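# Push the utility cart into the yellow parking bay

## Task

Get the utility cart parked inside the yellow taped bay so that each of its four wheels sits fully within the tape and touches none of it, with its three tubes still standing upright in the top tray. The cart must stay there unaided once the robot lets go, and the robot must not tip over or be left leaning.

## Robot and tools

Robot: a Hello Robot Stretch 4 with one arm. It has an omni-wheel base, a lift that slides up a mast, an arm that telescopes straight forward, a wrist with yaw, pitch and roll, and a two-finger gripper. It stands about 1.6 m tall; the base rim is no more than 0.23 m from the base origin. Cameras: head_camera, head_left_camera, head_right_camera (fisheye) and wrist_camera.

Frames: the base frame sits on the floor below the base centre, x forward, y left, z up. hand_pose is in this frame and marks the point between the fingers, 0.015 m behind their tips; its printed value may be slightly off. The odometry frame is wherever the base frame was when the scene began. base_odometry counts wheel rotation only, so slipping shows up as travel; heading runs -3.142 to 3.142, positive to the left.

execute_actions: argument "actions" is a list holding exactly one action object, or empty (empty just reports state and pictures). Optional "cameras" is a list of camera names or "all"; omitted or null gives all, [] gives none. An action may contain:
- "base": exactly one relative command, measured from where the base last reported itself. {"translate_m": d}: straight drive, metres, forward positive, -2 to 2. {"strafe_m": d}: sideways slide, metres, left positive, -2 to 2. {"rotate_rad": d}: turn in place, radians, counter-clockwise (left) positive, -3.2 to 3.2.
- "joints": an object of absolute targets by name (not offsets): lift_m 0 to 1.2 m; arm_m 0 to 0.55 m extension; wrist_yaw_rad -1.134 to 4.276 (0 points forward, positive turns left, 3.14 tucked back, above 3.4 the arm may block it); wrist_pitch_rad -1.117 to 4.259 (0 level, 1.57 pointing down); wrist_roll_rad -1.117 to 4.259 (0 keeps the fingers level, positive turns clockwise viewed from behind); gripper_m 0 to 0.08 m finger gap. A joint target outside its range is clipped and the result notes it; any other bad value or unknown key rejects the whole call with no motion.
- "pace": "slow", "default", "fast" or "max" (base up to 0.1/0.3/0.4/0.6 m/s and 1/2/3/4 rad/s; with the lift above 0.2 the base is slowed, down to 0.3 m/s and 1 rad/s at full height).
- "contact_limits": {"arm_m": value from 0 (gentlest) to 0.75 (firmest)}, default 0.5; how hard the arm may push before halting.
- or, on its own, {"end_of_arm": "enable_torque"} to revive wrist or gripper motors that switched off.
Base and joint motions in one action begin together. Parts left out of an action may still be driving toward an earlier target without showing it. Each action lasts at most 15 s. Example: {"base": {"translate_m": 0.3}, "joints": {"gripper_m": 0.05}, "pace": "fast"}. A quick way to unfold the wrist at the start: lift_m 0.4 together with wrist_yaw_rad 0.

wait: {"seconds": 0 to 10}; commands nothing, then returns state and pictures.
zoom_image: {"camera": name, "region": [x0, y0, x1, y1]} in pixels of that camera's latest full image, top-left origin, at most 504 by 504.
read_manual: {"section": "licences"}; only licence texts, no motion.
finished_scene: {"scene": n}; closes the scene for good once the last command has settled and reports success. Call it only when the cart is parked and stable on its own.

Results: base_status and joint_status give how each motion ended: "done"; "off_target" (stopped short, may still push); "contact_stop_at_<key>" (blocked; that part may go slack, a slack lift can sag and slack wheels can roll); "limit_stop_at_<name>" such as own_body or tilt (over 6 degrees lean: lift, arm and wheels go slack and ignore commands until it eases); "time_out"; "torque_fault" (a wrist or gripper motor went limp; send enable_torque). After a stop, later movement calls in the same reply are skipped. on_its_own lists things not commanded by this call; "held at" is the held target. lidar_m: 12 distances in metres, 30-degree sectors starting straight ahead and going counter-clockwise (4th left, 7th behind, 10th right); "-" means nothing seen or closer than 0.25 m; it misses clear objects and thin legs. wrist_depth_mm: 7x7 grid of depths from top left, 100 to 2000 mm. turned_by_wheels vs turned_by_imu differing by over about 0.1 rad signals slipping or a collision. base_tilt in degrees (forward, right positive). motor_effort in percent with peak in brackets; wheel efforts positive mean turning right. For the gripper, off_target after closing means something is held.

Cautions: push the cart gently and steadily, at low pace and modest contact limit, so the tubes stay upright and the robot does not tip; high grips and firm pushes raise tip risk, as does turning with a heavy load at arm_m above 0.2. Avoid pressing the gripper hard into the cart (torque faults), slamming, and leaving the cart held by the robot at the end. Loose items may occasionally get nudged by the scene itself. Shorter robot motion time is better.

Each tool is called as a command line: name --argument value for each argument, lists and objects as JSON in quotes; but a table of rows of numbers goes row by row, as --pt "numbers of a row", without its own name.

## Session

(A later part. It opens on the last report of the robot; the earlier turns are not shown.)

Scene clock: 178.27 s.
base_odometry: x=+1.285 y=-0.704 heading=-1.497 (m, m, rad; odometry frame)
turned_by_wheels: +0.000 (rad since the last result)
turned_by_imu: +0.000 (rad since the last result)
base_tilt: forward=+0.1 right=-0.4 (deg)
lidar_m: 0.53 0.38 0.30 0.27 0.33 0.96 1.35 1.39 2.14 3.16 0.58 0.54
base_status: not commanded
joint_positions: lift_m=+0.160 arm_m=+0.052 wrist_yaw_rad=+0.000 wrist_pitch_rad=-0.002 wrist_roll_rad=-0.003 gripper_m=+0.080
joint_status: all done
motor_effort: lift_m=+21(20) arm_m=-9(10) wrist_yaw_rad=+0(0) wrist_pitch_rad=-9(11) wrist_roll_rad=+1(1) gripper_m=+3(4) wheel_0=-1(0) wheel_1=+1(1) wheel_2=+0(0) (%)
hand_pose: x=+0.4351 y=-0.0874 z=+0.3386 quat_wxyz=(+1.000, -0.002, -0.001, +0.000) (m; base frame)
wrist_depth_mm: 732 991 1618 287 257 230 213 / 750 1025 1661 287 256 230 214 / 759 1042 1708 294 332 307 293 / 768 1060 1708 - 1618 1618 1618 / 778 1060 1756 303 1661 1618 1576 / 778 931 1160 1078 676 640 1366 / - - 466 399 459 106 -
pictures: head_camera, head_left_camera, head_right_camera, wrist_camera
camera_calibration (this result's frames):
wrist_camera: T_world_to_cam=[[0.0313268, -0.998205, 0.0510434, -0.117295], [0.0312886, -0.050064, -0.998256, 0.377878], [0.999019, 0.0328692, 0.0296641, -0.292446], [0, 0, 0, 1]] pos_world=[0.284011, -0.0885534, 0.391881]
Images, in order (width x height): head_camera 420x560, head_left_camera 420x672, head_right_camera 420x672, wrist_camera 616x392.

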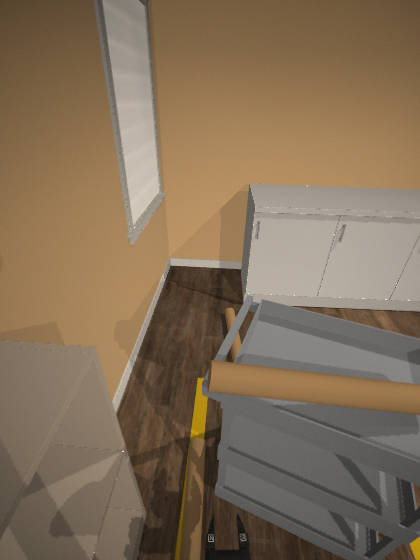

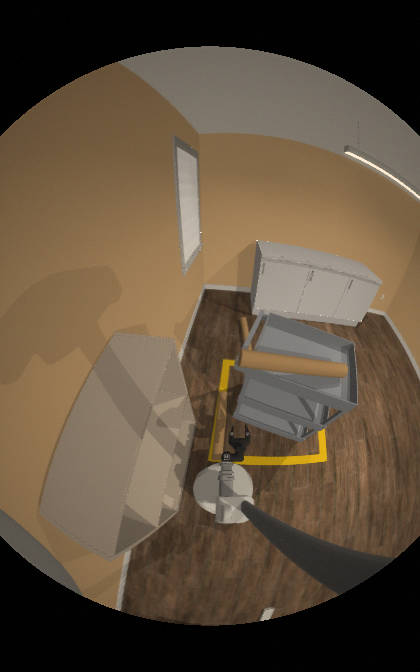

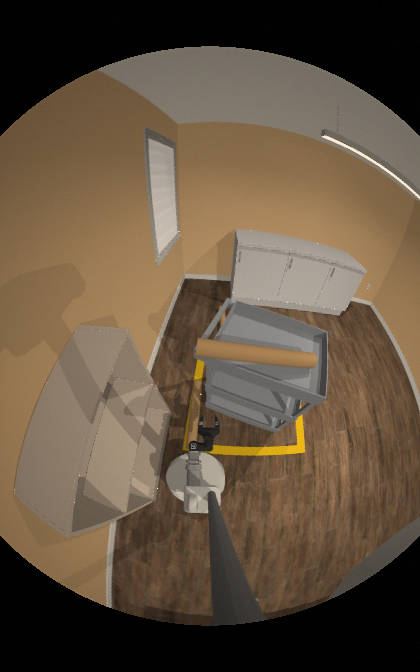

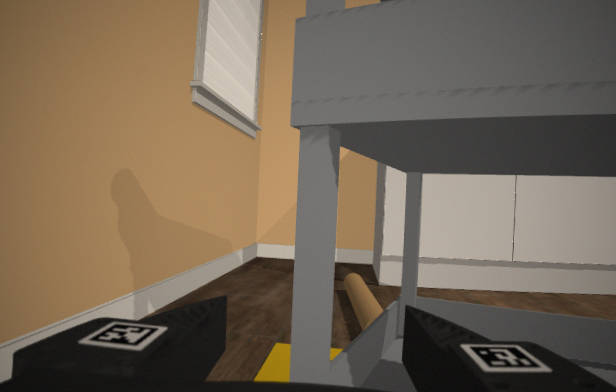

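zoom_image --camera "head_camera" --region '[120, 280, 420, 560]'

zoom_image --camera "head_left_camera" --region '[170, 290, 370, 500]'

Region (120, 280, 420, 560) of head_camera's 420x560 image, scaled by 1.680, with more detail than that image has; it fills the top 470 rows of this view, and the rest is white.

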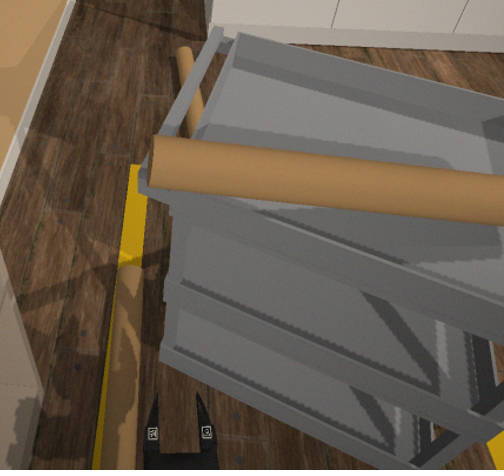

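Region (170, 290, 370, 500) of head_left_camera's 420x672 image, scaled by 2.400, with more detail than that image has; it fills the left 480 columns of this view, and the rest is white.

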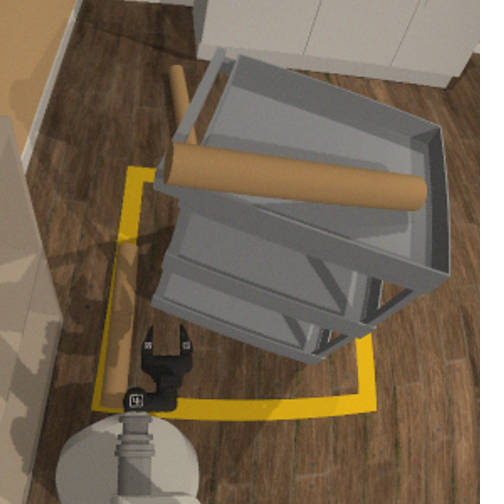

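execute_actions --actions '[{"joints": {"arm_m": 0.0, "lift_m": 1.1}, "pace": "fast"}]' --cameras '[]'

execute_actions --actions '[{"base": {"strafe_m": -0.275}, "joints": {"arm_m": 0.39, "wrist_pitch_rad": 1.57, "wrist_roll_rad": 1.66}}]'

Scene clock: 237.10 s.
base_odometry: x=+1.285 y=-0.704 heading=-1.497 (m, m, rad; odometry frame)
turned_by_wheels: +0.000 (rad since the last result)
turned_by_imu: +0.001 (rad since the last result)
base_tilt: forward=+0.0 right=-0.5 (deg)
lidar_m: 0.55 0.38 0.27 0.28 0.32 0.98 1.37 1.38 2.16 3.17 0.57 0.54
base_status: not commanded
joint_positions: lift_m=+1.100 arm_m=+0.002 wrist_yaw_rad=+0.000 wrist_pitch_rad=-0.002 wrist_roll_rad=-0.003 gripper_m=+0.080
joint_status: all done
motor_effort: lift_m=+24(25) arm_m=-8(10) wrist_yaw_rad=+0(2) wrist_pitch_rad=-8(10) wrist_roll_rad=+2(2) gripper_m=+3(3) wheel_0=-1(1) wheel_1=+1(1) wheel_2=+0(0) (%)
hand_pose: x=+0.3854 y=-0.0874 z=+1.2782 quat_wxyz=(+1.000, -0.002, -0.001, +0.000) (m; base frame)
wrist_depth_mm: 759 1025 1618 - - - - / 759 1025 1661 - - - - / 768 1042 1708 - - - - / 778 1060 1708 - - - - / 778 1060 1808 - - - - / 778 960 1661 - 1708 1618 1618 / - - 991 - 1618 106 -
pictures: none
No camera images: the call's "cameras" was empty. Leave "cameras" out to get every camera's image.

Scene clock: 239.37 s.
base_odometry: x=+1.010 y=-0.724 heading=-1.497 (m, m, rad; odometry frame)
turned_by_wheels: +0.000 (rad since the last result)
turned_by_imu: +0.000 (rad since the last result)
base_tilt: forward=+0.0 right=-0.3 (deg)
lidar_m: 0.44 0.57 0.56 0.57 0.62 1.42 1.39 1.43 2.93 2.89 0.47 0.41
base_status: done
joint_positions: lift_m=+1.100 arm_m=+0.388 wrist_yaw_rad=+0.000 wrist_pitch_rad=+1.570 wrist_roll_rad=+1.660 gripper_m=+0.080
joint_status: all done
motor_effort: lift_m=+24(25) arm_m=+9(8) wrist_yaw_rad=-2(1) wrist_pitch_rad=+0(9) wrist_roll_rad=+2(5) gripper_m=+4(4) wheel_0=-1(8) wheel_1=+0(8) wheel_2=+2(2) (%)
hand_pose: x=+0.5596 y=-0.0874 z=+1.0652 quat_wxyz=(+0.478, +0.522, +0.477, -0.521) (m; base frame)
wrist_depth_mm: 387 427 421 338 415 415 1182 / 397 430 424 330 418 415 1160 / 421 427 421 322 415 413 1205 / 427 424 418 315 413 976 960 / 427 424 418 309 415 976 960 / 427 421 418 303 413 1160 1160 / - - 286 297 349 106 -
pictures: head_camera, head_left_camera, head_right_camera, wrist_camera
camera_calibration (this result's frames):
wrist_camera: T_world_to_cam=[[-0.998627, 0.0410922, -0.0325043, 0.597958], [0.0420548, 0.99868, -0.0295056, 0.153097], [0.031249, -0.030832, -0.999036, 1.19333], [0, 0, 0, 1]] pos_world=[0.553408, -0.140673, 1.21614]
Images, in order (width x height): head_camera 420x560, head_left_camera 420x672, head_right_camera 420x672, wrist_camera 616x392.

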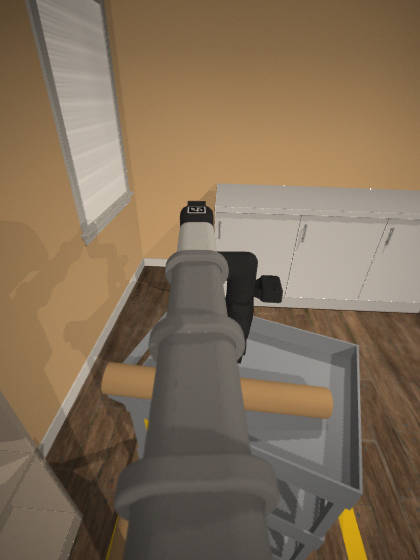

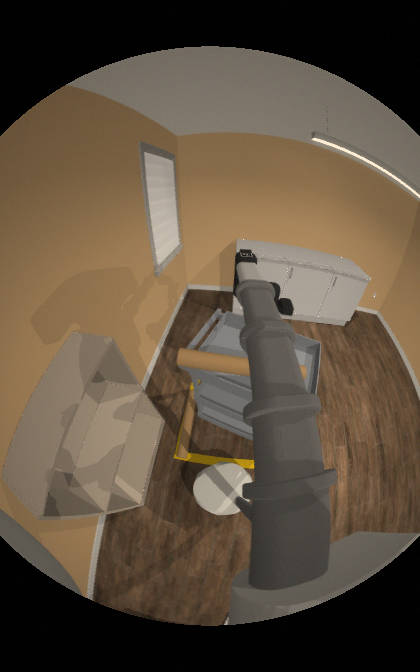

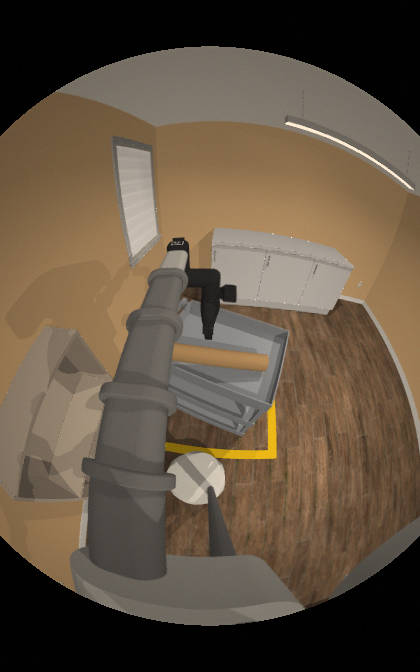

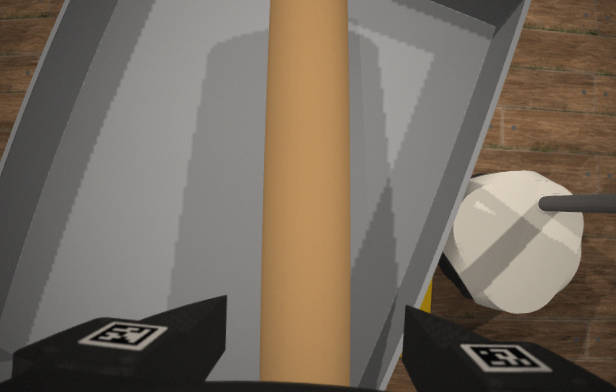

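execute_actions --actions '[{"joints": {"arm_m": 0.401, "lift_m": 0.985, "wrist_roll_rad": 1.625}}]' --cameras '["wrist_camera"]'

Scene clock: 259.93 s.
base_odometry: x=+1.010 y=-0.724 heading=-1.497 (m, m, rad; odometry frame)
turned_by_wheels: +0.000 (rad since the last result)
turned_by_imu: +0.001 (rad since the last result)
base_tilt: forward=+0.1 right=-0.4 (deg)
lidar_m: 0.42 0.56 0.57 0.57 0.61 1.43 1.38 1.42 2.93 2.90 0.46 0.42
base_status: not commanded
joint_positions: lift_m=+0.985 arm_m=+0.400 wrist_yaw_rad=+0.000 wrist_pitch_rad=+1.570 wrist_roll_rad=+1.625 gripper_m=+0.080
joint_status: all done
motor_effort: lift_m=+15(21) arm_m=+8(10) wrist_yaw_rad=-1(2) wrist_pitch_rad=+0(0) wrist_roll_rad=-1(2) gripper_m=+2(3) wheel_0=-1(1) wheel_1=+0(0) wheel_2=+2(2) (%)
hand_pose: x=+0.5706 y=-0.0874 z=+0.9510 quat_wxyz=(+0.486, +0.514, +0.486, -0.513) (m; base frame)
wrist_depth_mm: 314 312 309 213 304 301 300 / 314 312 309 208 303 301 283 / 314 310 309 204 303 301 260 / 310 309 307 198 301 300 866 / 310 307 306 194 300 279 866 / 310 307 208 190 219 272 842 / - - 176 186 191 106 -
pictures: wrist_camera
camera_calibration (this result's frames):
wrist_camera: T_world_to_cam=[[-0.999453, 0.00687011, -0.032338, 0.602538], [0.00782649, 0.999533, -0.0295412, 0.168904], [0.03212, -0.0297781, -0.99904, 1.07847], [0, 0, 0, 1]] pos_world=[0.566246, -0.140849, 1.10191]
Images, in order (width x height): wrist_camera 616x392.

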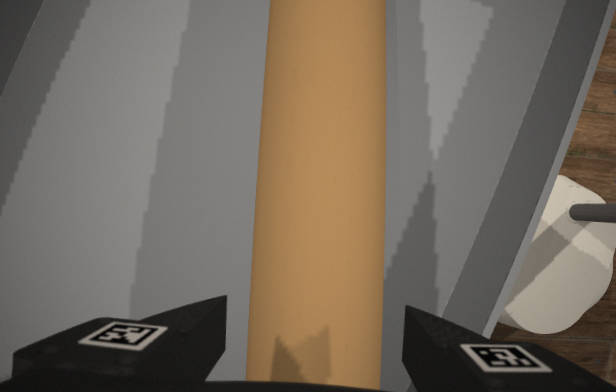

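zoom_image --camera "wrist_camera" --region '[200, 170, 440, 392]'

Region (200, 170, 440, 392) of wrist_camera's 616x392 image, scaled by 2.100; it fills the top 466 rows of this view, and the rest is white.

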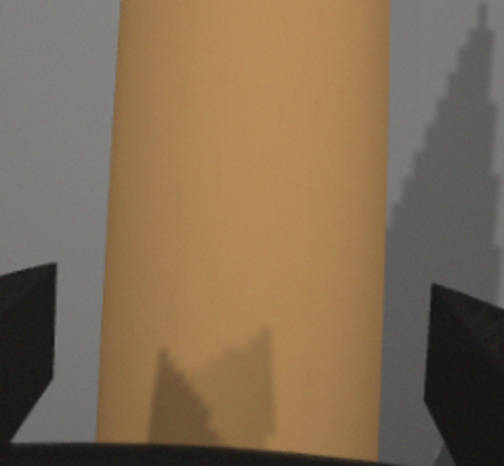

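execute_actions --actions '[{"joints": {"lift_m": 0.93}, "pace": "slow"}]' --cameras '["wrist_camera"]'

Scene clock: 274.37 s.
base_odometry: x=+1.010 y=-0.724 heading=-1.497 (m, m, rad; odometry frame)
turned_by_wheels: +0.000 (rad since the last result)
turned_by_imu: +0.001 (rad since the last result)
base_tilt: forward=+0.0 right=-0.5 (deg)
lidar_m: 0.43 0.55 0.58 0.55 0.62 1.44 1.37 1.42 2.93 2.90 0.47 0.42
base_status: not commanded
joint_positions: lift_m=+0.930 arm_m=+0.400 wrist_yaw_rad=+0.000 wrist_pitch_rad=+1.570 wrist_roll_rad=+1.625 gripper_m=+0.080
joint_status: all done
motor_effort: lift_m=+15(13) arm_m=+8(8) wrist_yaw_rad=-2(1) wrist_pitch_rad=+0(0) wrist_roll_rad=+0(1) gripper_m=+2(4) wheel_0=-1(1) wheel_1=+0(0) wheel_2=+2(2) (%)
hand_pose: x=+0.5706 y=-0.0874 z=+0.8960 quat_wxyz=(+0.486, +0.514, +0.486, -0.513) (m; base frame)
wrist_depth_mm: 257 255 253 153 167 247 246 / 257 256 253 149 162 247 246 / 257 255 252 146 159 246 245 / 256 254 251 143 156 247 223 / 255 253 251 139 153 245 204 / 254 252 148 136 145 236 191 / - - 139 134 138 106 -
pictures: wrist_camera
camera_calibration (this result's frames):
wrist_camera: T_world_to_cam=[[-0.999453, 0.00687012, -0.0323381, 0.60076], [0.00782649, 0.999533, -0.0295412, 0.167279], [0.0321201, -0.0297781, -0.99904, 1.02353], [0, 0, 0, 1]] pos_world=[0.566246, -0.140849, 1.04692]
Images, in order (width x height): wrist_camera 616x392.

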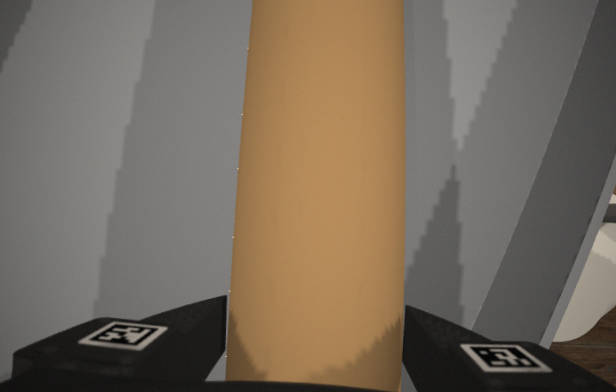

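execute_actions --actions '[{"joints": {"lift_m": 0.9}, "pace": "slow"}]' --cameras '["wrist_camera"]'

Scene clock: 284.17 s.
base_odometry: x=+1.010 y=-0.724 heading=-1.497 (m, m, rad; odometry frame)
turned_by_wheels: +0.000 (rad since the last result)
turned_by_imu: +0.001 (rad since the last result)
base_tilt: forward=+0.0 right=-0.3 (deg)
lidar_m: 0.43 0.57 0.57 0.56 0.64 1.41 1.39 1.42 2.93 2.88 0.45 0.41
base_status: not commanded
joint_positions: lift_m=+0.906 arm_m=+0.400 wrist_yaw_rad=+0.000 wrist_pitch_rad=+1.570 wrist_roll_rad=+1.625 gripper_m=+0.080
joint_status: lift_m contact_stop (moved -0.024 of -0.030)
on_its_own: lift_m is slack since a contact_stop (your +0.900 is given up)
motor_effort: lift_m=+17(16) arm_m=+8(8) wrist_yaw_rad=+0(2) wrist_pitch_rad=-1(10) wrist_roll_rad=+1(0) gripper_m=+1(3) wheel_0=-1(1) wheel_1=+0(0) wheel_2=+2(2) (%)
hand_pose: x=+0.5706 y=-0.0874 z=+0.8720 quat_wxyz=(+0.486, +0.514, +0.486, -0.513) (m; base frame)
wrist_depth_mm: 239 236 235 132 142 228 226 / 238 236 234 129 138 226 225 / 237 236 233 126 135 227 224 / 237 235 232 124 133 226 224 / 236 234 232 121 130 224 206 / 236 233 131 118 128 225 189 / - - 122 116 122 106 -
pictures: wrist_camera
camera_calibration (this result's frames):
wrist_camera: T_world_to_cam=[[-0.999458, 0.00669982, -0.0322328, 0.599844], [0.00765308, 0.999534, -0.0295423, 0.166673], [0.0320199, -0.029773, -0.999044, 0.999684], [0, 0, 0, 1]] pos_world=[0.566234, -0.14085, 1.02299]
Images, in order (width x height): wrist_camera 616x392.

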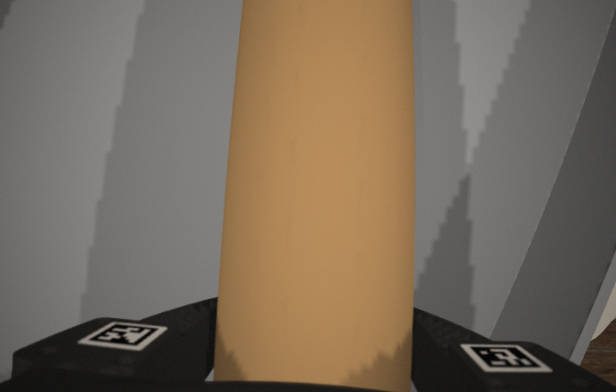

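execute_actions --actions '[{"joints": {"gripper_m": 0.06}}]' --cameras '["wrist_camera"]'

Scene clock: 288.97 s.
base_odometry: x=+1.010 y=-0.724 heading=-1.497 (m, m, rad; odometry frame)
turned_by_wheels: +0.000 (rad since the last result)
turned_by_imu: +0.001 (rad since the last result)
base_tilt: forward=-0.1 right=-0.5 (deg)
lidar_m: 0.43 0.55 0.58 0.56 0.62 1.41 1.38 1.42 2.92 2.89 0.45 0.41
base_status: not commanded
joint_positions: lift_m=+0.908 arm_m=+0.400 wrist_yaw_rad=+0.000 wrist_pitch_rad=+1.569 wrist_roll_rad=+1.625 gripper_m=+0.078
joint_status: gripper_m off_target (ended at +0.078, target +0.060)
on_its_own: gripper_m is held at +0.076, not at your +0.060, by its contact guard: the fingers met something; lift_m is slack since a contact_stop (your +0.900 is given up)
motor_effort: lift_m=+20(20) arm_m=+8(8) wrist_yaw_rad=-1(0) wrist_pitch_rad=+2(3) wrist_roll_rad=+1(1) gripper_m=-24(24) wheel_0=-1(1) wheel_1=+0(0) wheel_2=+2(2) (%)
hand_pose: x=+0.5708 y=-0.0874 z=+0.8735 quat_wxyz=(+0.487, +0.514, +0.486, -0.513) (m; base frame)
wrist_depth_mm: 238 237 236 132 142 229 227 / 239 236 235 130 139 228 226 / 238 236 233 127 135 227 225 / 237 235 233 124 133 227 224 / 236 235 232 121 131 225 206 / 236 233 131 118 128 224 189 / - - 122 116 122 106 -
pictures: wrist_camera
camera_calibration (this result's frames):
wrist_camera: T_world_to_cam=[[-0.999423, 0.00645447, -0.0333545, 0.601096], [0.00744086, 0.999536, -0.0295339, 0.166829], [0.0331484, -0.0297651, -0.999007, 1.0005], [0, 0, 0, 1]] pos_world=[0.566342, -0.140851, 1.02448]
Images, in order (width x height): wrist_camera 616x392.

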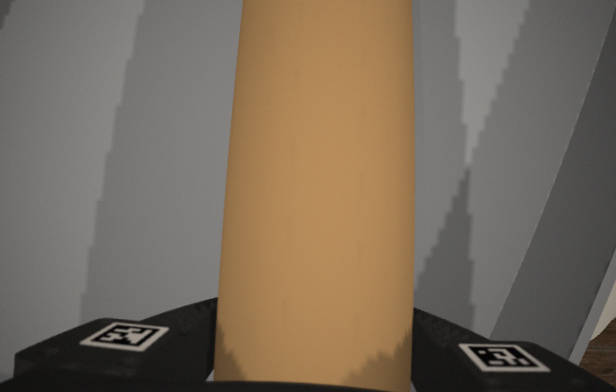

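execute_actions --actions '[{"joints": {"lift_m": 0.98}, "pace": "slow"}]' --cameras '["wrist_camera", "head_right_camera"]'

Scene clock: 292.87 s.
base_odometry: x=+1.010 y=-0.724 heading=-1.497 (m, m, rad; odometry frame)
turned_by_wheels: +0.000 (rad since the last result)
turned_by_imu: +0.001 (rad since the last result)
base_tilt: forward=+0.1 right=-0.3 (deg)
lidar_m: 0.43 0.58 0.58 0.55 0.62 1.42 1.37 1.43 2.92 2.90 0.47 0.41
base_status: not commanded
joint_positions: lift_m=+0.979 arm_m=+0.400 wrist_yaw_rad=+0.000 wrist_pitch_rad=+1.570 wrist_roll_rad=+1.625 gripper_m=+0.078
joint_status: all done
on_its_own: gripper_m is held at +0.076, not at your +0.060, by its contact guard: the fingers met something
motor_effort: lift_m=+27(29) arm_m=+8(8) wrist_yaw_rad=-1(1) wrist_pitch_rad=-1(6) wrist_roll_rad=+1(1) gripper_m=-26(24) wheel_0=-1(1) wheel_1=+0(0) wheel_2=+1(2) (%)
hand_pose: x=+0.5707 y=-0.0874 z=+0.9450 quat_wxyz=(+0.487, +0.514, +0.486, -0.513) (m; base frame)
wrist_depth_mm: 306 304 303 129 138 294 293 / 306 303 300 127 136 294 279 / 306 303 300 125 133 294 260 / 304 301 298 122 131 293 809 / 303 301 298 120 129 274 854 / 304 300 131 118 128 264 842 / - - 123 116 122 106 -
pictures: head_right_camera, wrist_camera
camera_calibration (this result's frames):
wrist_camera: T_world_to_cam=[[-0.999458, 0.00622404, -0.0323404, 0.602385], [0.00718044, 0.999538, -0.0295415, 0.169096], [0.0321416, -0.0297577, -0.99904, 1.07251], [0, 0, 0, 1]] pos_world=[0.566372, -0.140852, 1.09595]
Images, in order (width x height): head_right_camera 420x672, wrist_camera 616x392.

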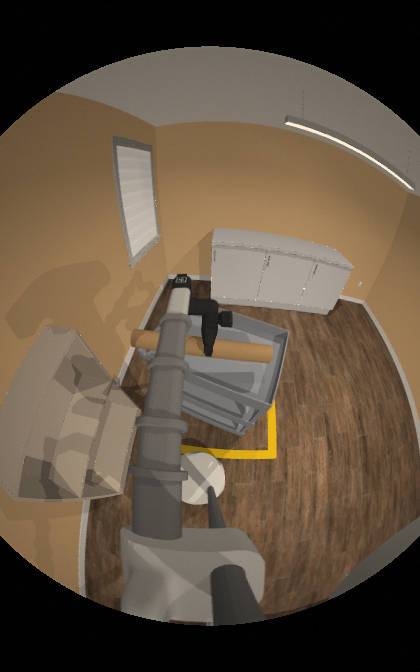

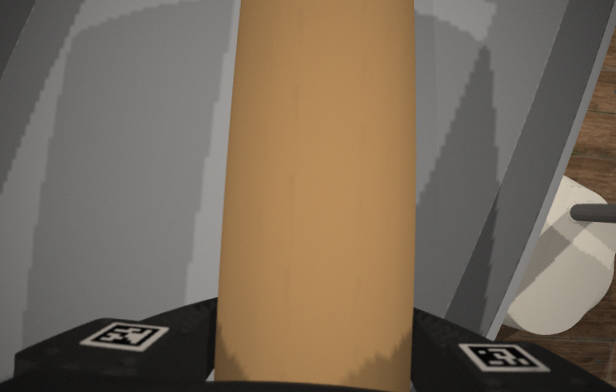

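execute_actions --actions '[{"joints": {"lift_m": 1.2, "wrist_roll_rad": 0.0}}]' --cameras '["wrist_camera"]'

execute_actions --actions '[{"joints": {"wrist_pitch_rad": -0.05}, "pace": "slow"}]'

Scene clock: 304.67 s.
base_odometry: x=+1.010 y=-0.724 heading=-1.497 (m, m, rad; odometry frame)
turned_by_wheels: +0.000 (rad since the last result)
turned_by_imu: +0.001 (rad since the last result)
base_tilt: forward=+0.1 right=-0.5 (deg)
lidar_m: 0.25 0.57 0.59 0.56 0.62 1.43 1.68 1.45 2.93 2.89 0.46 0.25
base_status: not commanded
joint_positions: lift_m=+1.198 arm_m=+0.400 wrist_yaw_rad=+0.000 wrist_pitch_rad=+1.570 wrist_roll_rad=+0.000 gripper_m=+0.078
joint_status: all done
joint sent to its limit — the command would take lift_m past its upper limit, so that joint was sent only as far as its limit.
on_its_own: gripper_m is held at +0.076, not at your +0.060, by its contact guard: the fingers met something
motor_effort: lift_m=+27(29) arm_m=+8(8) wrist_yaw_rad=-1(1) wrist_pitch_rad=+1(1) wrist_roll_rad=+0(7) gripper_m=-25(24) wheel_0=-1(1) wheel_1=+0(0) wheel_2=+2(2) (%)
hand_pose: x=+0.5708 y=-0.0874 z=+1.1637 quat_wxyz=(+0.708, +0.000, +0.707, +0.000) (m; base frame)
wrist_depth_mm: 1060 1255 488 130 139 480 1255 / 1098 492 512 127 136 504 488 / 1118 492 521 125 134 504 500 / 878 521 521 123 131 504 500 / 1138 525 455 120 129 504 500 / 1160 1229 131 118 128 500 480 / - - 123 116 122 106 -
pictures: wrist_camera
camera_calibration (this result's frames):
wrist_camera: T_world_to_cam=[[0.0475514, -0.998374, -0.0314433, -0.0769317], [-0.998438, -0.0465833, -0.0308373, 0.659598], [0.0293224, 0.0328606, -0.99903, 1.29804], [0, 0, 0, 1]] pos_world=[0.624164, -0.0887346, 1.3147]
Images, in order (width x height): wrist_camera 616x392.

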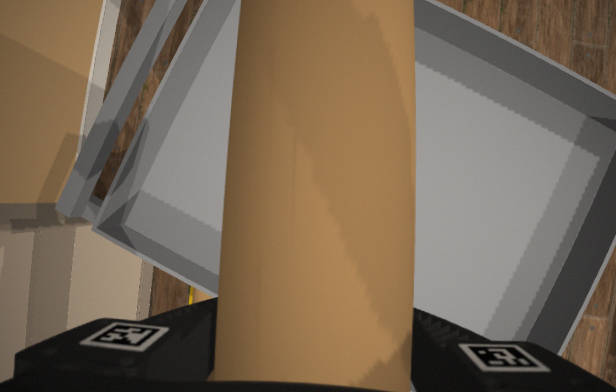

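Scene clock: 306.33 s.
base_odometry: x=+1.010 y=-0.724 heading=-1.497 (m, m, rad; odometry frame)
turned_by_wheels: +0.000 (rad since the last result)
turned_by_imu: +0.000 (rad since the last result)
base_tilt: forward=+0.0 right=-0.3 (deg)
lidar_m: 0.43 0.58 0.59 0.56 0.63 1.43 1.67 1.46 2.94 2.89 0.46 0.43
base_status: not commanded
joint_positions: lift_m=+1.198 arm_m=+0.400 wrist_yaw_rad=+0.000 wrist_pitch_rad=-0.043 wrist_roll_rad=+0.000 gripper_m=+0.078
joint_status: all done
on_its_own: gripper_m is held at +0.076, not at your +0.060, by its contact guard: the fingers met something
motor_effort: lift_m=+27(27) arm_m=+8(8) wrist_yaw_rad=-1(2) wrist_pitch_rad=-21(22) wrist_roll_rad=+0(0) gripper_m=-26(25) wheel_0=-1(1) wheel_1=+0(0) wheel_2=+1(2) (%)
hand_pose: x=+0.7830 y=-0.0874 z=+1.3854 quat_wxyz=(+1.000, +0.000, -0.021, +0.000) (m; base frame)
wrist_depth_mm: 1008 1366 1863 133 143 1863 1808 / 1025 1366 1863 130 139 1863 1863 / 1025 1397 1756 127 136 1863 1808 / 1042 1430 1863 124 133 1921 1808 / 1042 1430 1863 121 131 1863 1756 / 1060 1281 131 119 128 1863 1808 / - - 123 116 122 106 -
pictures: head_camera, head_left_camera, head_right_camera, wrist_camera
camera_calibration (this result's frames):
wrist_camera: T_world_to_cam=[[0.0295713, -0.998377, 0.0486712, -0.176939], [0.072124, -0.0464344, -0.996314, 1.37768], [0.996957, 0.0329727, 0.0706338, -0.72621], [0, 0, 0, 1]] pos_world=[0.629869, -0.0887352, 1.43251]
Images, in order (width x height): head_camera 420x560, head_left_camera 420x672, head_right_camera 420x672, wrist_camera 616x392.

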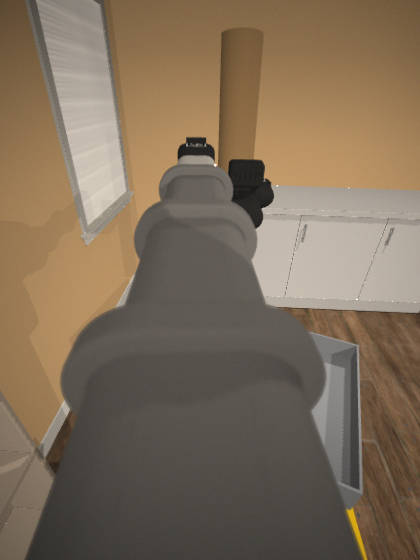

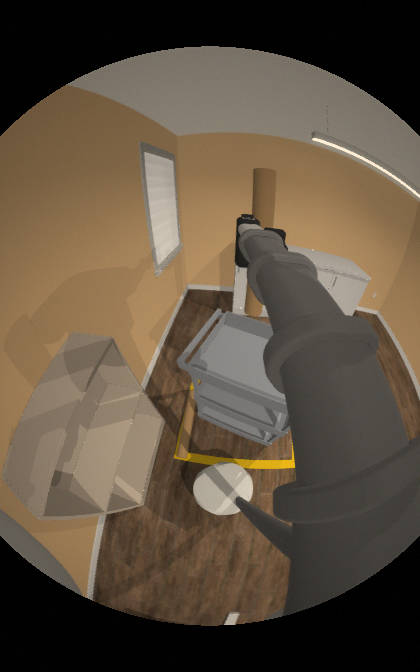

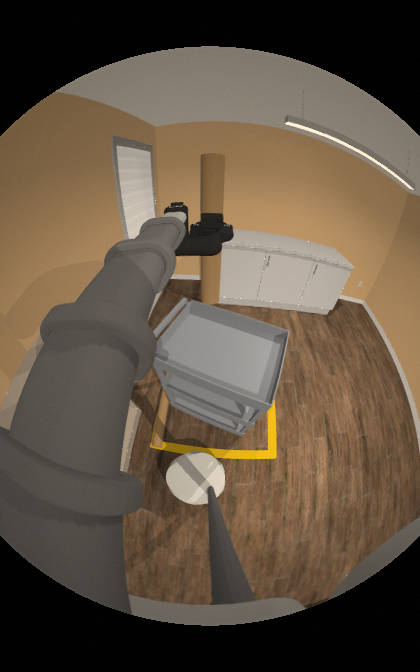

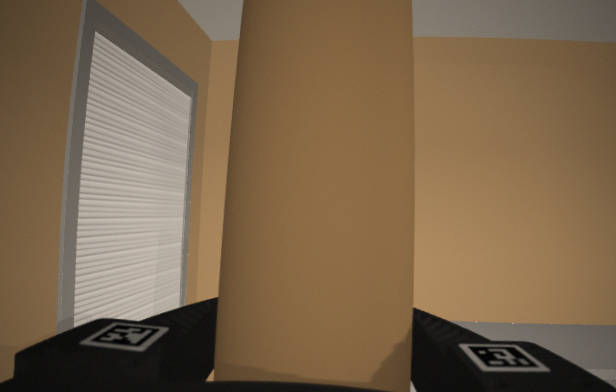

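execute_actions --actions '[]'

Scene clock: 320.07 s.
base_odometry: x=+1.010 y=-0.724 heading=-1.497 (m, m, rad; odometry frame)
turned_by_wheels: +0.000 (rad since the last result)
turned_by_imu: +0.001 (rad since the last result)
base_tilt: forward=+0.0 right=-0.5 (deg)
lidar_m: 0.44 0.58 0.58 0.56 0.63 1.41 1.68 1.46 2.93 2.90 0.46 0.41
base_status: not commanded
joint_positions: lift_m=+1.198 arm_m=+0.400 wrist_yaw_rad=+0.000 wrist_pitch_rad=-0.043 wrist_roll_rad=+0.000 gripper_m=+0.078
joint_status: all done
on_its_own: gripper_m is held at +0.076, not at your +0.060, by its contact guard: the fingers met something
motor_effort: lift_m=+27(27) arm_m=+8(8) wrist_yaw_rad=-1(2) wrist_pitch_rad=-21(22) wrist_roll_rad=+0(0) gripper_m=-25(25) wheel_0=-1(1) wheel_1=+0(0) wheel_2=+1(2) (%)
hand_pose: x=+0.7830 y=-0.0874 z=+1.3854 quat_wxyz=(+1.000, +0.000, -0.021, +0.000) (m; base frame)
wrist_depth_mm: 991 1336 1863 132 143 1808 1808 / 1025 1366 1921 130 139 1863 1863 / 1042 1430 1808 127 136 1863 1808 / 1042 1397 1863 124 133 1808 1863 / 1042 1430 1863 121 130 1808 1808 / 1060 1281 132 119 128 1808 1756 / - - 123 116 122 106 -
pictures: head_camera, head_left_camera, head_right_camera, wrist_camera
camera_calibration (this result's frames):
wrist_camera: T_world_to_cam=[[0.0295665, -0.998377, 0.0486735, -0.17694], [0.0722098, -0.0464342, -0.996308, 1.37762], [0.996951, 0.0329721, 0.0707197, -0.726325], [0, 0, 0, 1]] pos_world=[0.629864, -0.0887353, 1.43252]
Images, in order (width x height): head_camera 420x560, head_left_camera 420x672, head_right_camera 420x672, wrist_camera 616x392.

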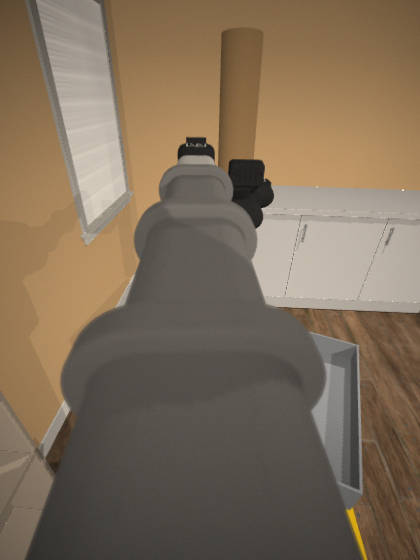

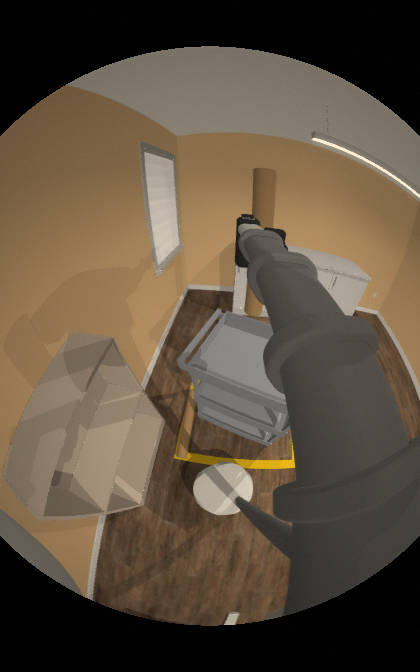

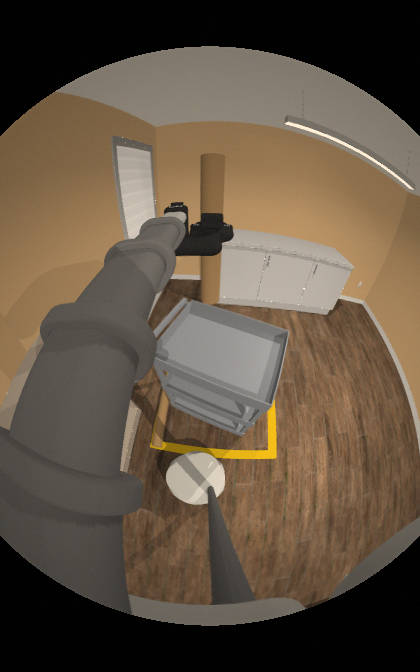

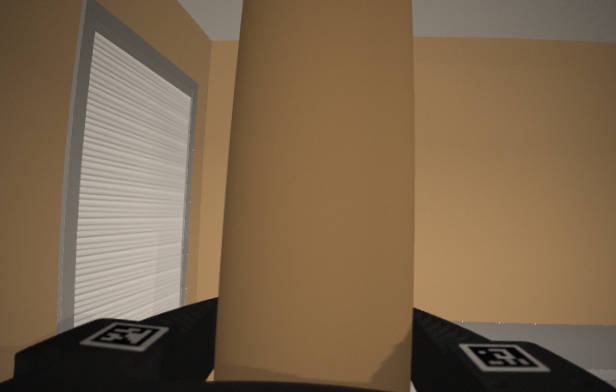

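execute_actions --actions '[{"joints": {"wrist_pitch_rad": -0.11, "lift_m": 0.98}, "pace": "slow"}]'

Scene clock: 346.27 s.
base_odometry: x=+1.010 y=-0.724 heading=-1.497 (m, m, rad; odometry frame)
turned_by_wheels: +0.000 (rad since the last result)
turned_by_imu: +0.001 (rad since the last result)
base_tilt: forward=+0.0 right=-0.4 (deg)
lidar_m: 0.42 0.57 0.57 0.56 0.62 1.42 1.37 1.42 2.93 2.89 0.46 0.42
base_status: not commanded
joint_positions: lift_m=+0.980 arm_m=+0.400 wrist_yaw_rad=+0.000 wrist_pitch_rad=-0.103 wrist_roll_rad=+0.000 gripper_m=+0.078
joint_status: all done
on_its_own: gripper_m is held at +0.076, not at your +0.060, by its contact guard: the fingers met something
motor_effort: lift_m=+17(24) arm_m=+8(8) wrist_yaw_rad=+0(1) wrist_pitch_rad=-21(26) wrist_roll_rad=+0(1) gripper_m=-25(26) wheel_0=-1(1) wheel_1=+0(0) wheel_2=+2(2) (%)
hand_pose: x=+0.7821 y=-0.0874 z=+1.1803 quat_wxyz=(+0.999, +0.000, -0.051, +0.000) (m; base frame)
wrist_depth_mm: 1008 1366 1863 133 142 - 1863 / 1008 1397 1921 130 139 1921 1921 / 1042 1397 1808 127 136 1863 1921 / 1042 1430 1808 124 133 1863 1808 / 1042 1430 1863 121 131 1808 1756 / 1025 1281 131 119 128 1661 1661 / - - 123 116 122 106 -
pictures: head_camera, head_left_camera, head_right_camera, wrist_camera
camera_calibration (this result's frames):
wrist_camera: T_world_to_cam=[[0.0265889, -0.998377, 0.0503557, -0.166586], [0.131945, -0.0464277, -0.990169, 1.11938], [0.9909, 0.0329717, 0.130497, -0.776718], [0, 0, 0, 1]] pos_world=[0.626384, -0.0887357, 1.21812]
Images, in order (width x height): head_camera 420x560, head_left_camera 420x672, head_right_camera 420x672, wrist_camera 616x392.

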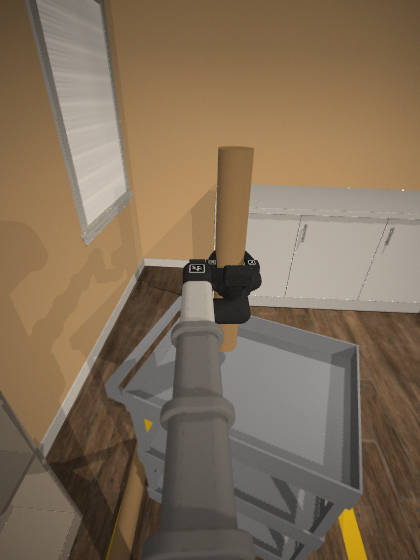

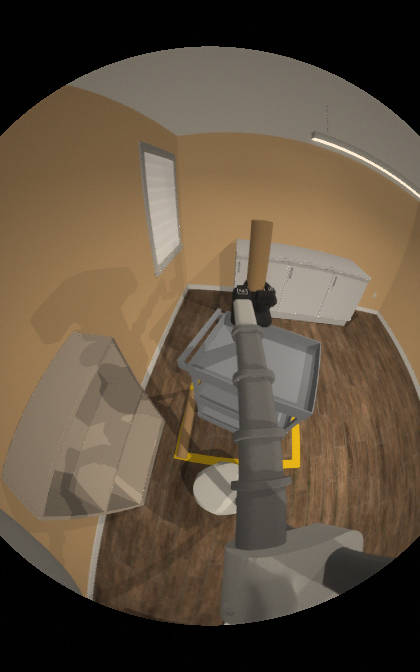

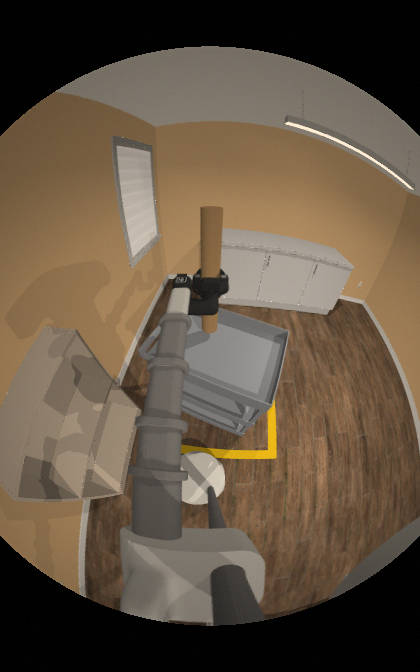

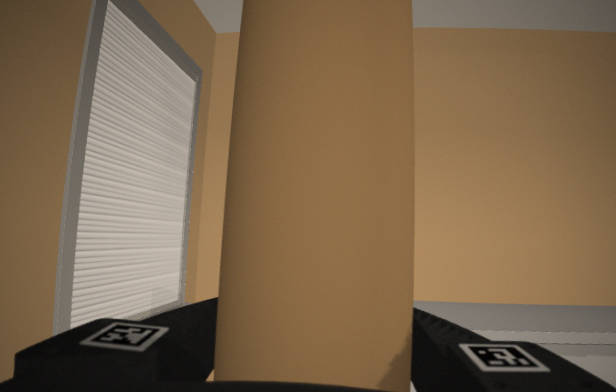

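zoom_image --camera "head_camera" --region '[150, 130, 330, 400]'

zoom_image --camera "head_right_camera" --region '[130, 190, 310, 420]'

Region (150, 130, 330, 400) of head_camera's 420x560 image, scaled by 1.867, with more detail than that image has.

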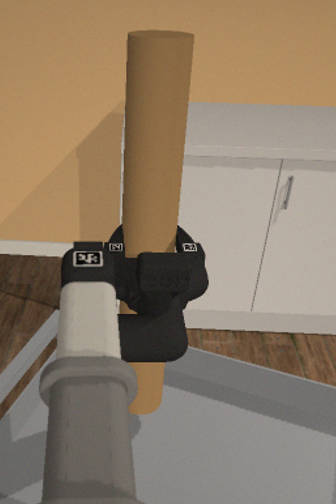

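Region (130, 190, 310, 420) of head_right_camera's 420x672 image, scaled by 2.191, with more detail than that image has; it fills the left 394 columns of this view, and the rest is white.

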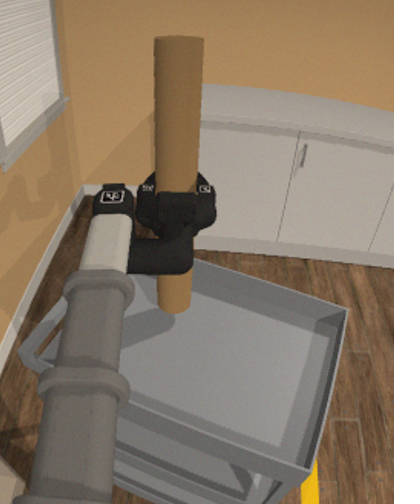

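execute_actions --actions '[{"joints": {"lift_m": 0.952}, "pace": "slow"}]' --cameras '["head_right_camera", "wrist_camera"]'

Scene clock: 362.23 s.
base_odometry: x=+1.010 y=-0.724 heading=-1.497 (m, m, rad; odometry frame)
turned_by_wheels: +0.000 (rad since the last result)
turned_by_imu: +0.001 (rad since the last result)
base_tilt: forward=+0.0 right=-0.5 (deg)
lidar_m: 0.44 0.57 0.59 0.56 0.62 1.43 1.40 1.43 2.94 2.89 0.46 0.42
base_status: not commanded
joint_positions: lift_m=+0.952 arm_m=+0.400 wrist_yaw_rad=+0.000 wrist_pitch_rad=-0.103 wrist_roll_rad=+0.000 gripper_m=+0.078
joint_status: all done
on_its_own: gripper_m is held at +0.076, not at your +0.060, by its contact guard: the fingers met something
motor_effort: lift_m=+17(19) arm_m=+8(8) wrist_yaw_rad=-1(0) wrist_pitch_rad=-21(21) wrist_roll_rad=+0(0) gripper_m=-25(22) wheel_0=-1(1) wheel_1=+0(0) wheel_2=+1(2) (%)
hand_pose: x=+0.7821 y=-0.0874 z=+1.1523 quat_wxyz=(+0.999, +0.000, -0.051, +0.000) (m; base frame)
wrist_depth_mm: 1025 1366 1921 133 143 - 1863 / 1025 1366 1921 130 139 1921 1863 / 1042 1397 1808 127 136 1921 1863 / 1060 1397 1808 124 133 1863 1808 / 1025 1397 1863 121 131 1808 1808 / 1025 1255 131 119 128 1499 1464 / - - 123 116 122 106 -
pictures: head_right_camera, wrist_camera
camera_calibration (this result's frames):
wrist_camera: T_world_to_cam=[[0.0265898, -0.998377, 0.0503551, -0.165176], [0.131932, -0.0464275, -0.990171, 1.09166], [0.990902, 0.0329719, 0.130483, -0.77305], [0, 0, 0, 1]] pos_world=[0.626385, -0.0887357, 1.19012]
Images, in order (width x height): head_right_camera 420x672, wrist_camera 616x392.

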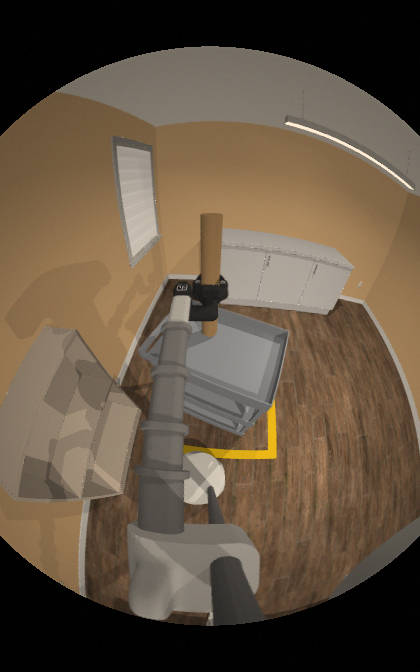

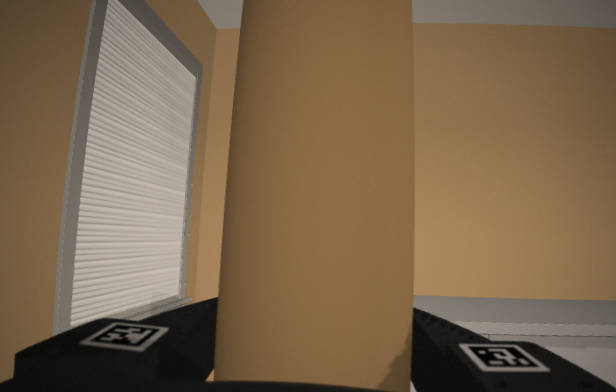

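execute_actions --actions '[{"joints": {"lift_m": 0.942}, "pace": "slow"}]' --cameras '[]'

Scene clock: 365.40 s.
base_odometry: x=+1.010 y=-0.724 heading=-1.497 (m, m, rad; odometry frame)
turned_by_wheels: +0.000 (rad since the last result)
turned_by_imu: +0.001 (rad since the last result)
base_tilt: forward=-0.1 right=-0.4 (deg)
lidar_m: 0.43 0.56 0.59 0.55 0.62 1.43 1.38 1.41 2.93 2.89 0.45 0.42
base_status: not commanded
joint_positions: lift_m=+0.942 arm_m=+0.400 wrist_yaw_rad=+0.000 wrist_pitch_rad=-0.103 wrist_roll_rad=+0.000 gripper_m=+0.078
joint_status: all done
on_its_own: gripper_m is held at +0.076, not at your +0.060, by its contact guard: the fingers met something
motor_effort: lift_m=+17(17) arm_m=+8(8) wrist_yaw_rad=-1(1) wrist_pitch_rad=-22(23) wrist_roll_rad=+0(0) gripper_m=-26(25) wheel_0=-1(1) wheel_1=+0(0) wheel_2=+1(2) (%)
hand_pose: x=+0.7821 y=-0.0874 z=+1.1423 quat_wxyz=(+0.999, +0.000, -0.051, +0.000) (m; base frame)
wrist_depth_mm: 1008 1366 1863 133 143 - 1921 / 1025 1366 1921 130 139 1921 1863 / 1042 1430 1808 127 136 1863 1863 / 1042 1430 1863 124 133 1921 1808 / 1060 1397 1808 121 131 1863 1756 / 1042 1281 132 119 128 1397 1397 / - - 123 116 122 106 -
pictures: none
No camera images: the call's "cameras" was empty. Leave "cameras" out to get every camera's image.

execute_actions --actions '[{"joints": {"lift_m": 0.932}, "pace": "slow"}]' --cameras '[]'

Scene clock: 367.83 s.
base_odometry: x=+1.010 y=-0.724 heading=-1.497 (m, m, rad; odometry frame)
turned_by_wheels: +0.000 (rad since the last result)
turned_by_imu: +0.001 (rad since the last result)
base_tilt: forward=+0.0 right=-0.4 (deg)
lidar_m: 0.45 0.57 0.57 0.56 0.63 1.42 1.39 1.41 2.94 2.88 0.47 0.42
base_status: not commanded
joint_positions: lift_m=+0.932 arm_m=+0.400 wrist_yaw_rad=+0.000 wrist_pitch_rad=-0.108 wrist_roll_rad=+0.000 gripper_m=+0.078
joint_status: all done
on_its_own: gripper_m is held at +0.076, not at your +0.060, by its contact guard: the fingers met something
motor_effort: lift_m=+14(18) arm_m=+8(8) wrist_yaw_rad=-2(2) wrist_pitch_rad=-6(22) wrist_roll_rad=+0(0) gripper_m=-25(27) wheel_0=-1(1) wheel_1=+0(0) wheel_2=+1(1) (%)
hand_pose: x=+0.7819 y=-0.0874 z=+1.1337 quat_wxyz=(+0.999, +0.000, -0.054, +0.000) (m; base frame)
wrist_depth_mm: 1008 1366 1921 134 144 - 1921 / 1025 1397 1921 131 140 1983 1863 / 1025 1397 1808 128 137 1921 1863 / 1042 1430 1808 125 134 1863 1863 / 1060 1397 1863 121 131 1863 1756 / 1025 1281 132 119 128 1464 1464 / - - 123 116 122 106 -
pictures: none
No camera images: the call's "cameras" was empty. Leave "cameras" out to get every camera's image.

execute_actions --actions '[{"joints": {"gripper_m": 0.08}, "pace": "slow"}]' --cameras '["head_right_camera", "wrist_camera"]'

Scene clock: 371.07 s.
base_odometry: x=+1.010 y=-0.724 heading=-1.497 (m, m, rad; odometry frame)
turned_by_wheels: +0.000 (rad since the last result)
turned_by_imu: +0.001 (rad since the last result)
base_tilt: forward=-0.1 right=-0.5 (deg)
lidar_m: 0.43 0.58 0.59 0.57 0.61 1.40 1.38 1.41 2.93 2.88 0.45 0.41
base_status: not commanded
joint_positions: lift_m=+0.932 arm_m=+0.400 wrist_yaw_rad=+0.000 wrist_pitch_rad=-0.108 wrist_roll_rad=+0.000 gripper_m=+0.080
joint_status: all done
motor_effort: lift_m=+14(14) arm_m=+8(8) wrist_yaw_rad=-1(1) wrist_pitch_rad=-4(7) wrist_roll_rad=+0(0) gripper_m=+4(20) wheel_0=-1(1) wheel_1=+0(0) wheel_2=+1(2) (%)
hand_pose: x=+0.7819 y=-0.0874 z=+1.1337 quat_wxyz=(+0.999, +0.000, -0.054, +0.000) (m; base frame)
wrist_depth_mm: 1008 1366 1921 134 144 - 1921 / 1008 1397 1863 131 140 1921 1863 / 1025 1397 1808 128 137 1921 1863 / 1042 1397 1863 125 134 1921 1756 / 1042 1430 1808 121 131 1808 1808 / 1025 1281 132 119 128 1464 1499 / - - 123 116 122 106 -
pictures: head_right_camera, wrist_camera
camera_calibration (this result's frames):
wrist_camera: T_world_to_cam=[[0.0262985, -0.998378, 0.0504918, -0.164165], [0.137393, -0.0464201, -0.989428, 1.06813], [0.990167, 0.0329577, 0.13595, -0.776124], [0, 0, 0, 1]] pos_world=[0.626057, -0.0887369, 1.17064]
Images, in order (width x height): head_right_camera 420x672, wrist_camera 616x392.

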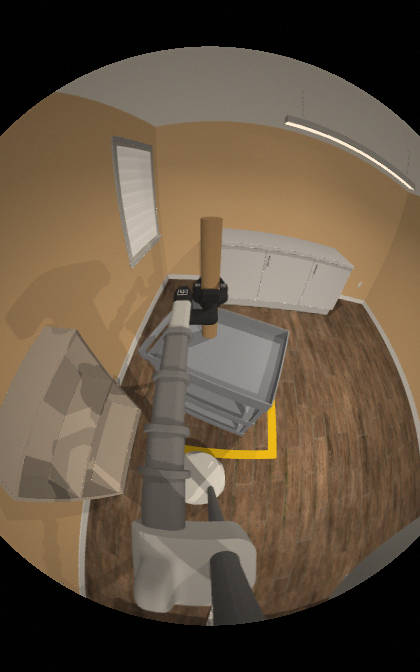

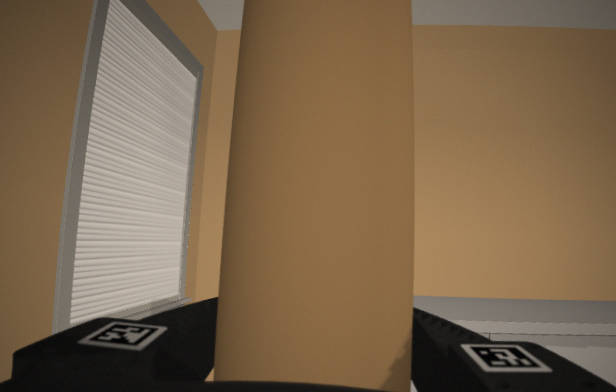

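execute_actions --actions '[{"joints": {"lift_m": 0.9, "arm_m": 0.394}, "pace": "slow"}]' --cameras '["head_right_camera", "wrist_camera"]'

Scene clock: 399.67 s.
base_odometry: x=+1.010 y=-0.724 heading=-1.497 (m, m, rad; odometry frame)
turned_by_wheels: +0.000 (rad since the last result)
turned_by_imu: +0.001 (rad since the last result)
base_tilt: forward=-0.1 right=-0.5 (deg)
lidar_m: 0.44 0.57 0.57 0.56 0.63 1.40 1.38 1.43 2.95 2.88 0.46 0.42
base_status: not commanded
joint_positions: lift_m=+0.911 arm_m=+0.395 wrist_yaw_rad=+0.000 wrist_pitch_rad=-0.132 wrist_roll_rad=+0.000 gripper_m=+0.080
joint_status: lift_m contact_stop (moved -0.021 of -0.032); the others done
on_its_own: lift_m is slack since a contact_stop (your +0.900 is given up); wrist_pitch_rad is at rest, and its effort (+60) is outside its rest range (-23 to +23)
motor_effort: lift_m=+15(13) arm_m=+0(9) wrist_yaw_rad=+0(1) wrist_pitch_rad=+60(83) wrist_roll_rad=+0(2) gripper_m=+1(0) wheel_0=-1(1) wheel_1=+0(0) wheel_2=+1(2) (%)
hand_pose: x=+0.7771 y=-0.0875 z=+1.1175 quat_wxyz=(+0.998, +0.000, -0.066, +0.000) (m; base frame)
wrist_depth_mm: 1008 1366 1921 136 146 - 1983 / 1025 1397 1921 133 142 - 1921 / 1042 1430 1863 129 138 1921 1921 / 1042 1430 1863 125 134 1921 1863 / 1060 1430 1808 122 131 1863 1808 / 1025 1255 131 118 128 1808 1756 / - - 123 116 121 106 -
pictures: head_right_camera, wrist_camera
camera_calibration (this result's frames):
wrist_camera: T_world_to_cam=[[0.0246776, -0.998387, 0.051122, -0.162753], [0.160404, -0.0465206, -0.985955, 1.03094], [0.986743, 0.0325312, 0.158998, -0.792238], [0, 0, 0, 1]] pos_world=[0.620385, -0.0887587, 1.15074]
Images, in order (width x height): head_right_camera 420x672, wrist_camera 616x392.

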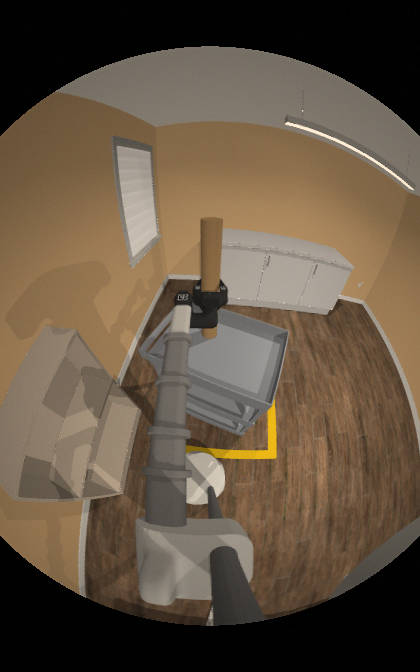

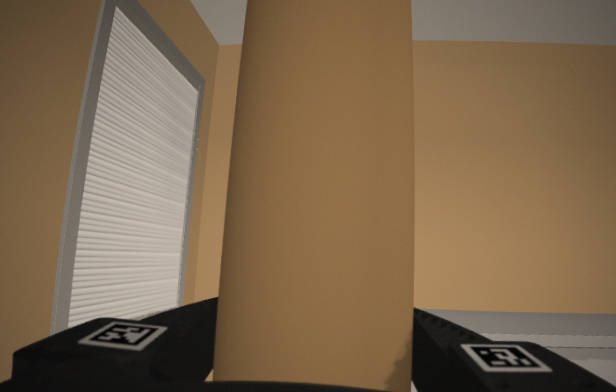

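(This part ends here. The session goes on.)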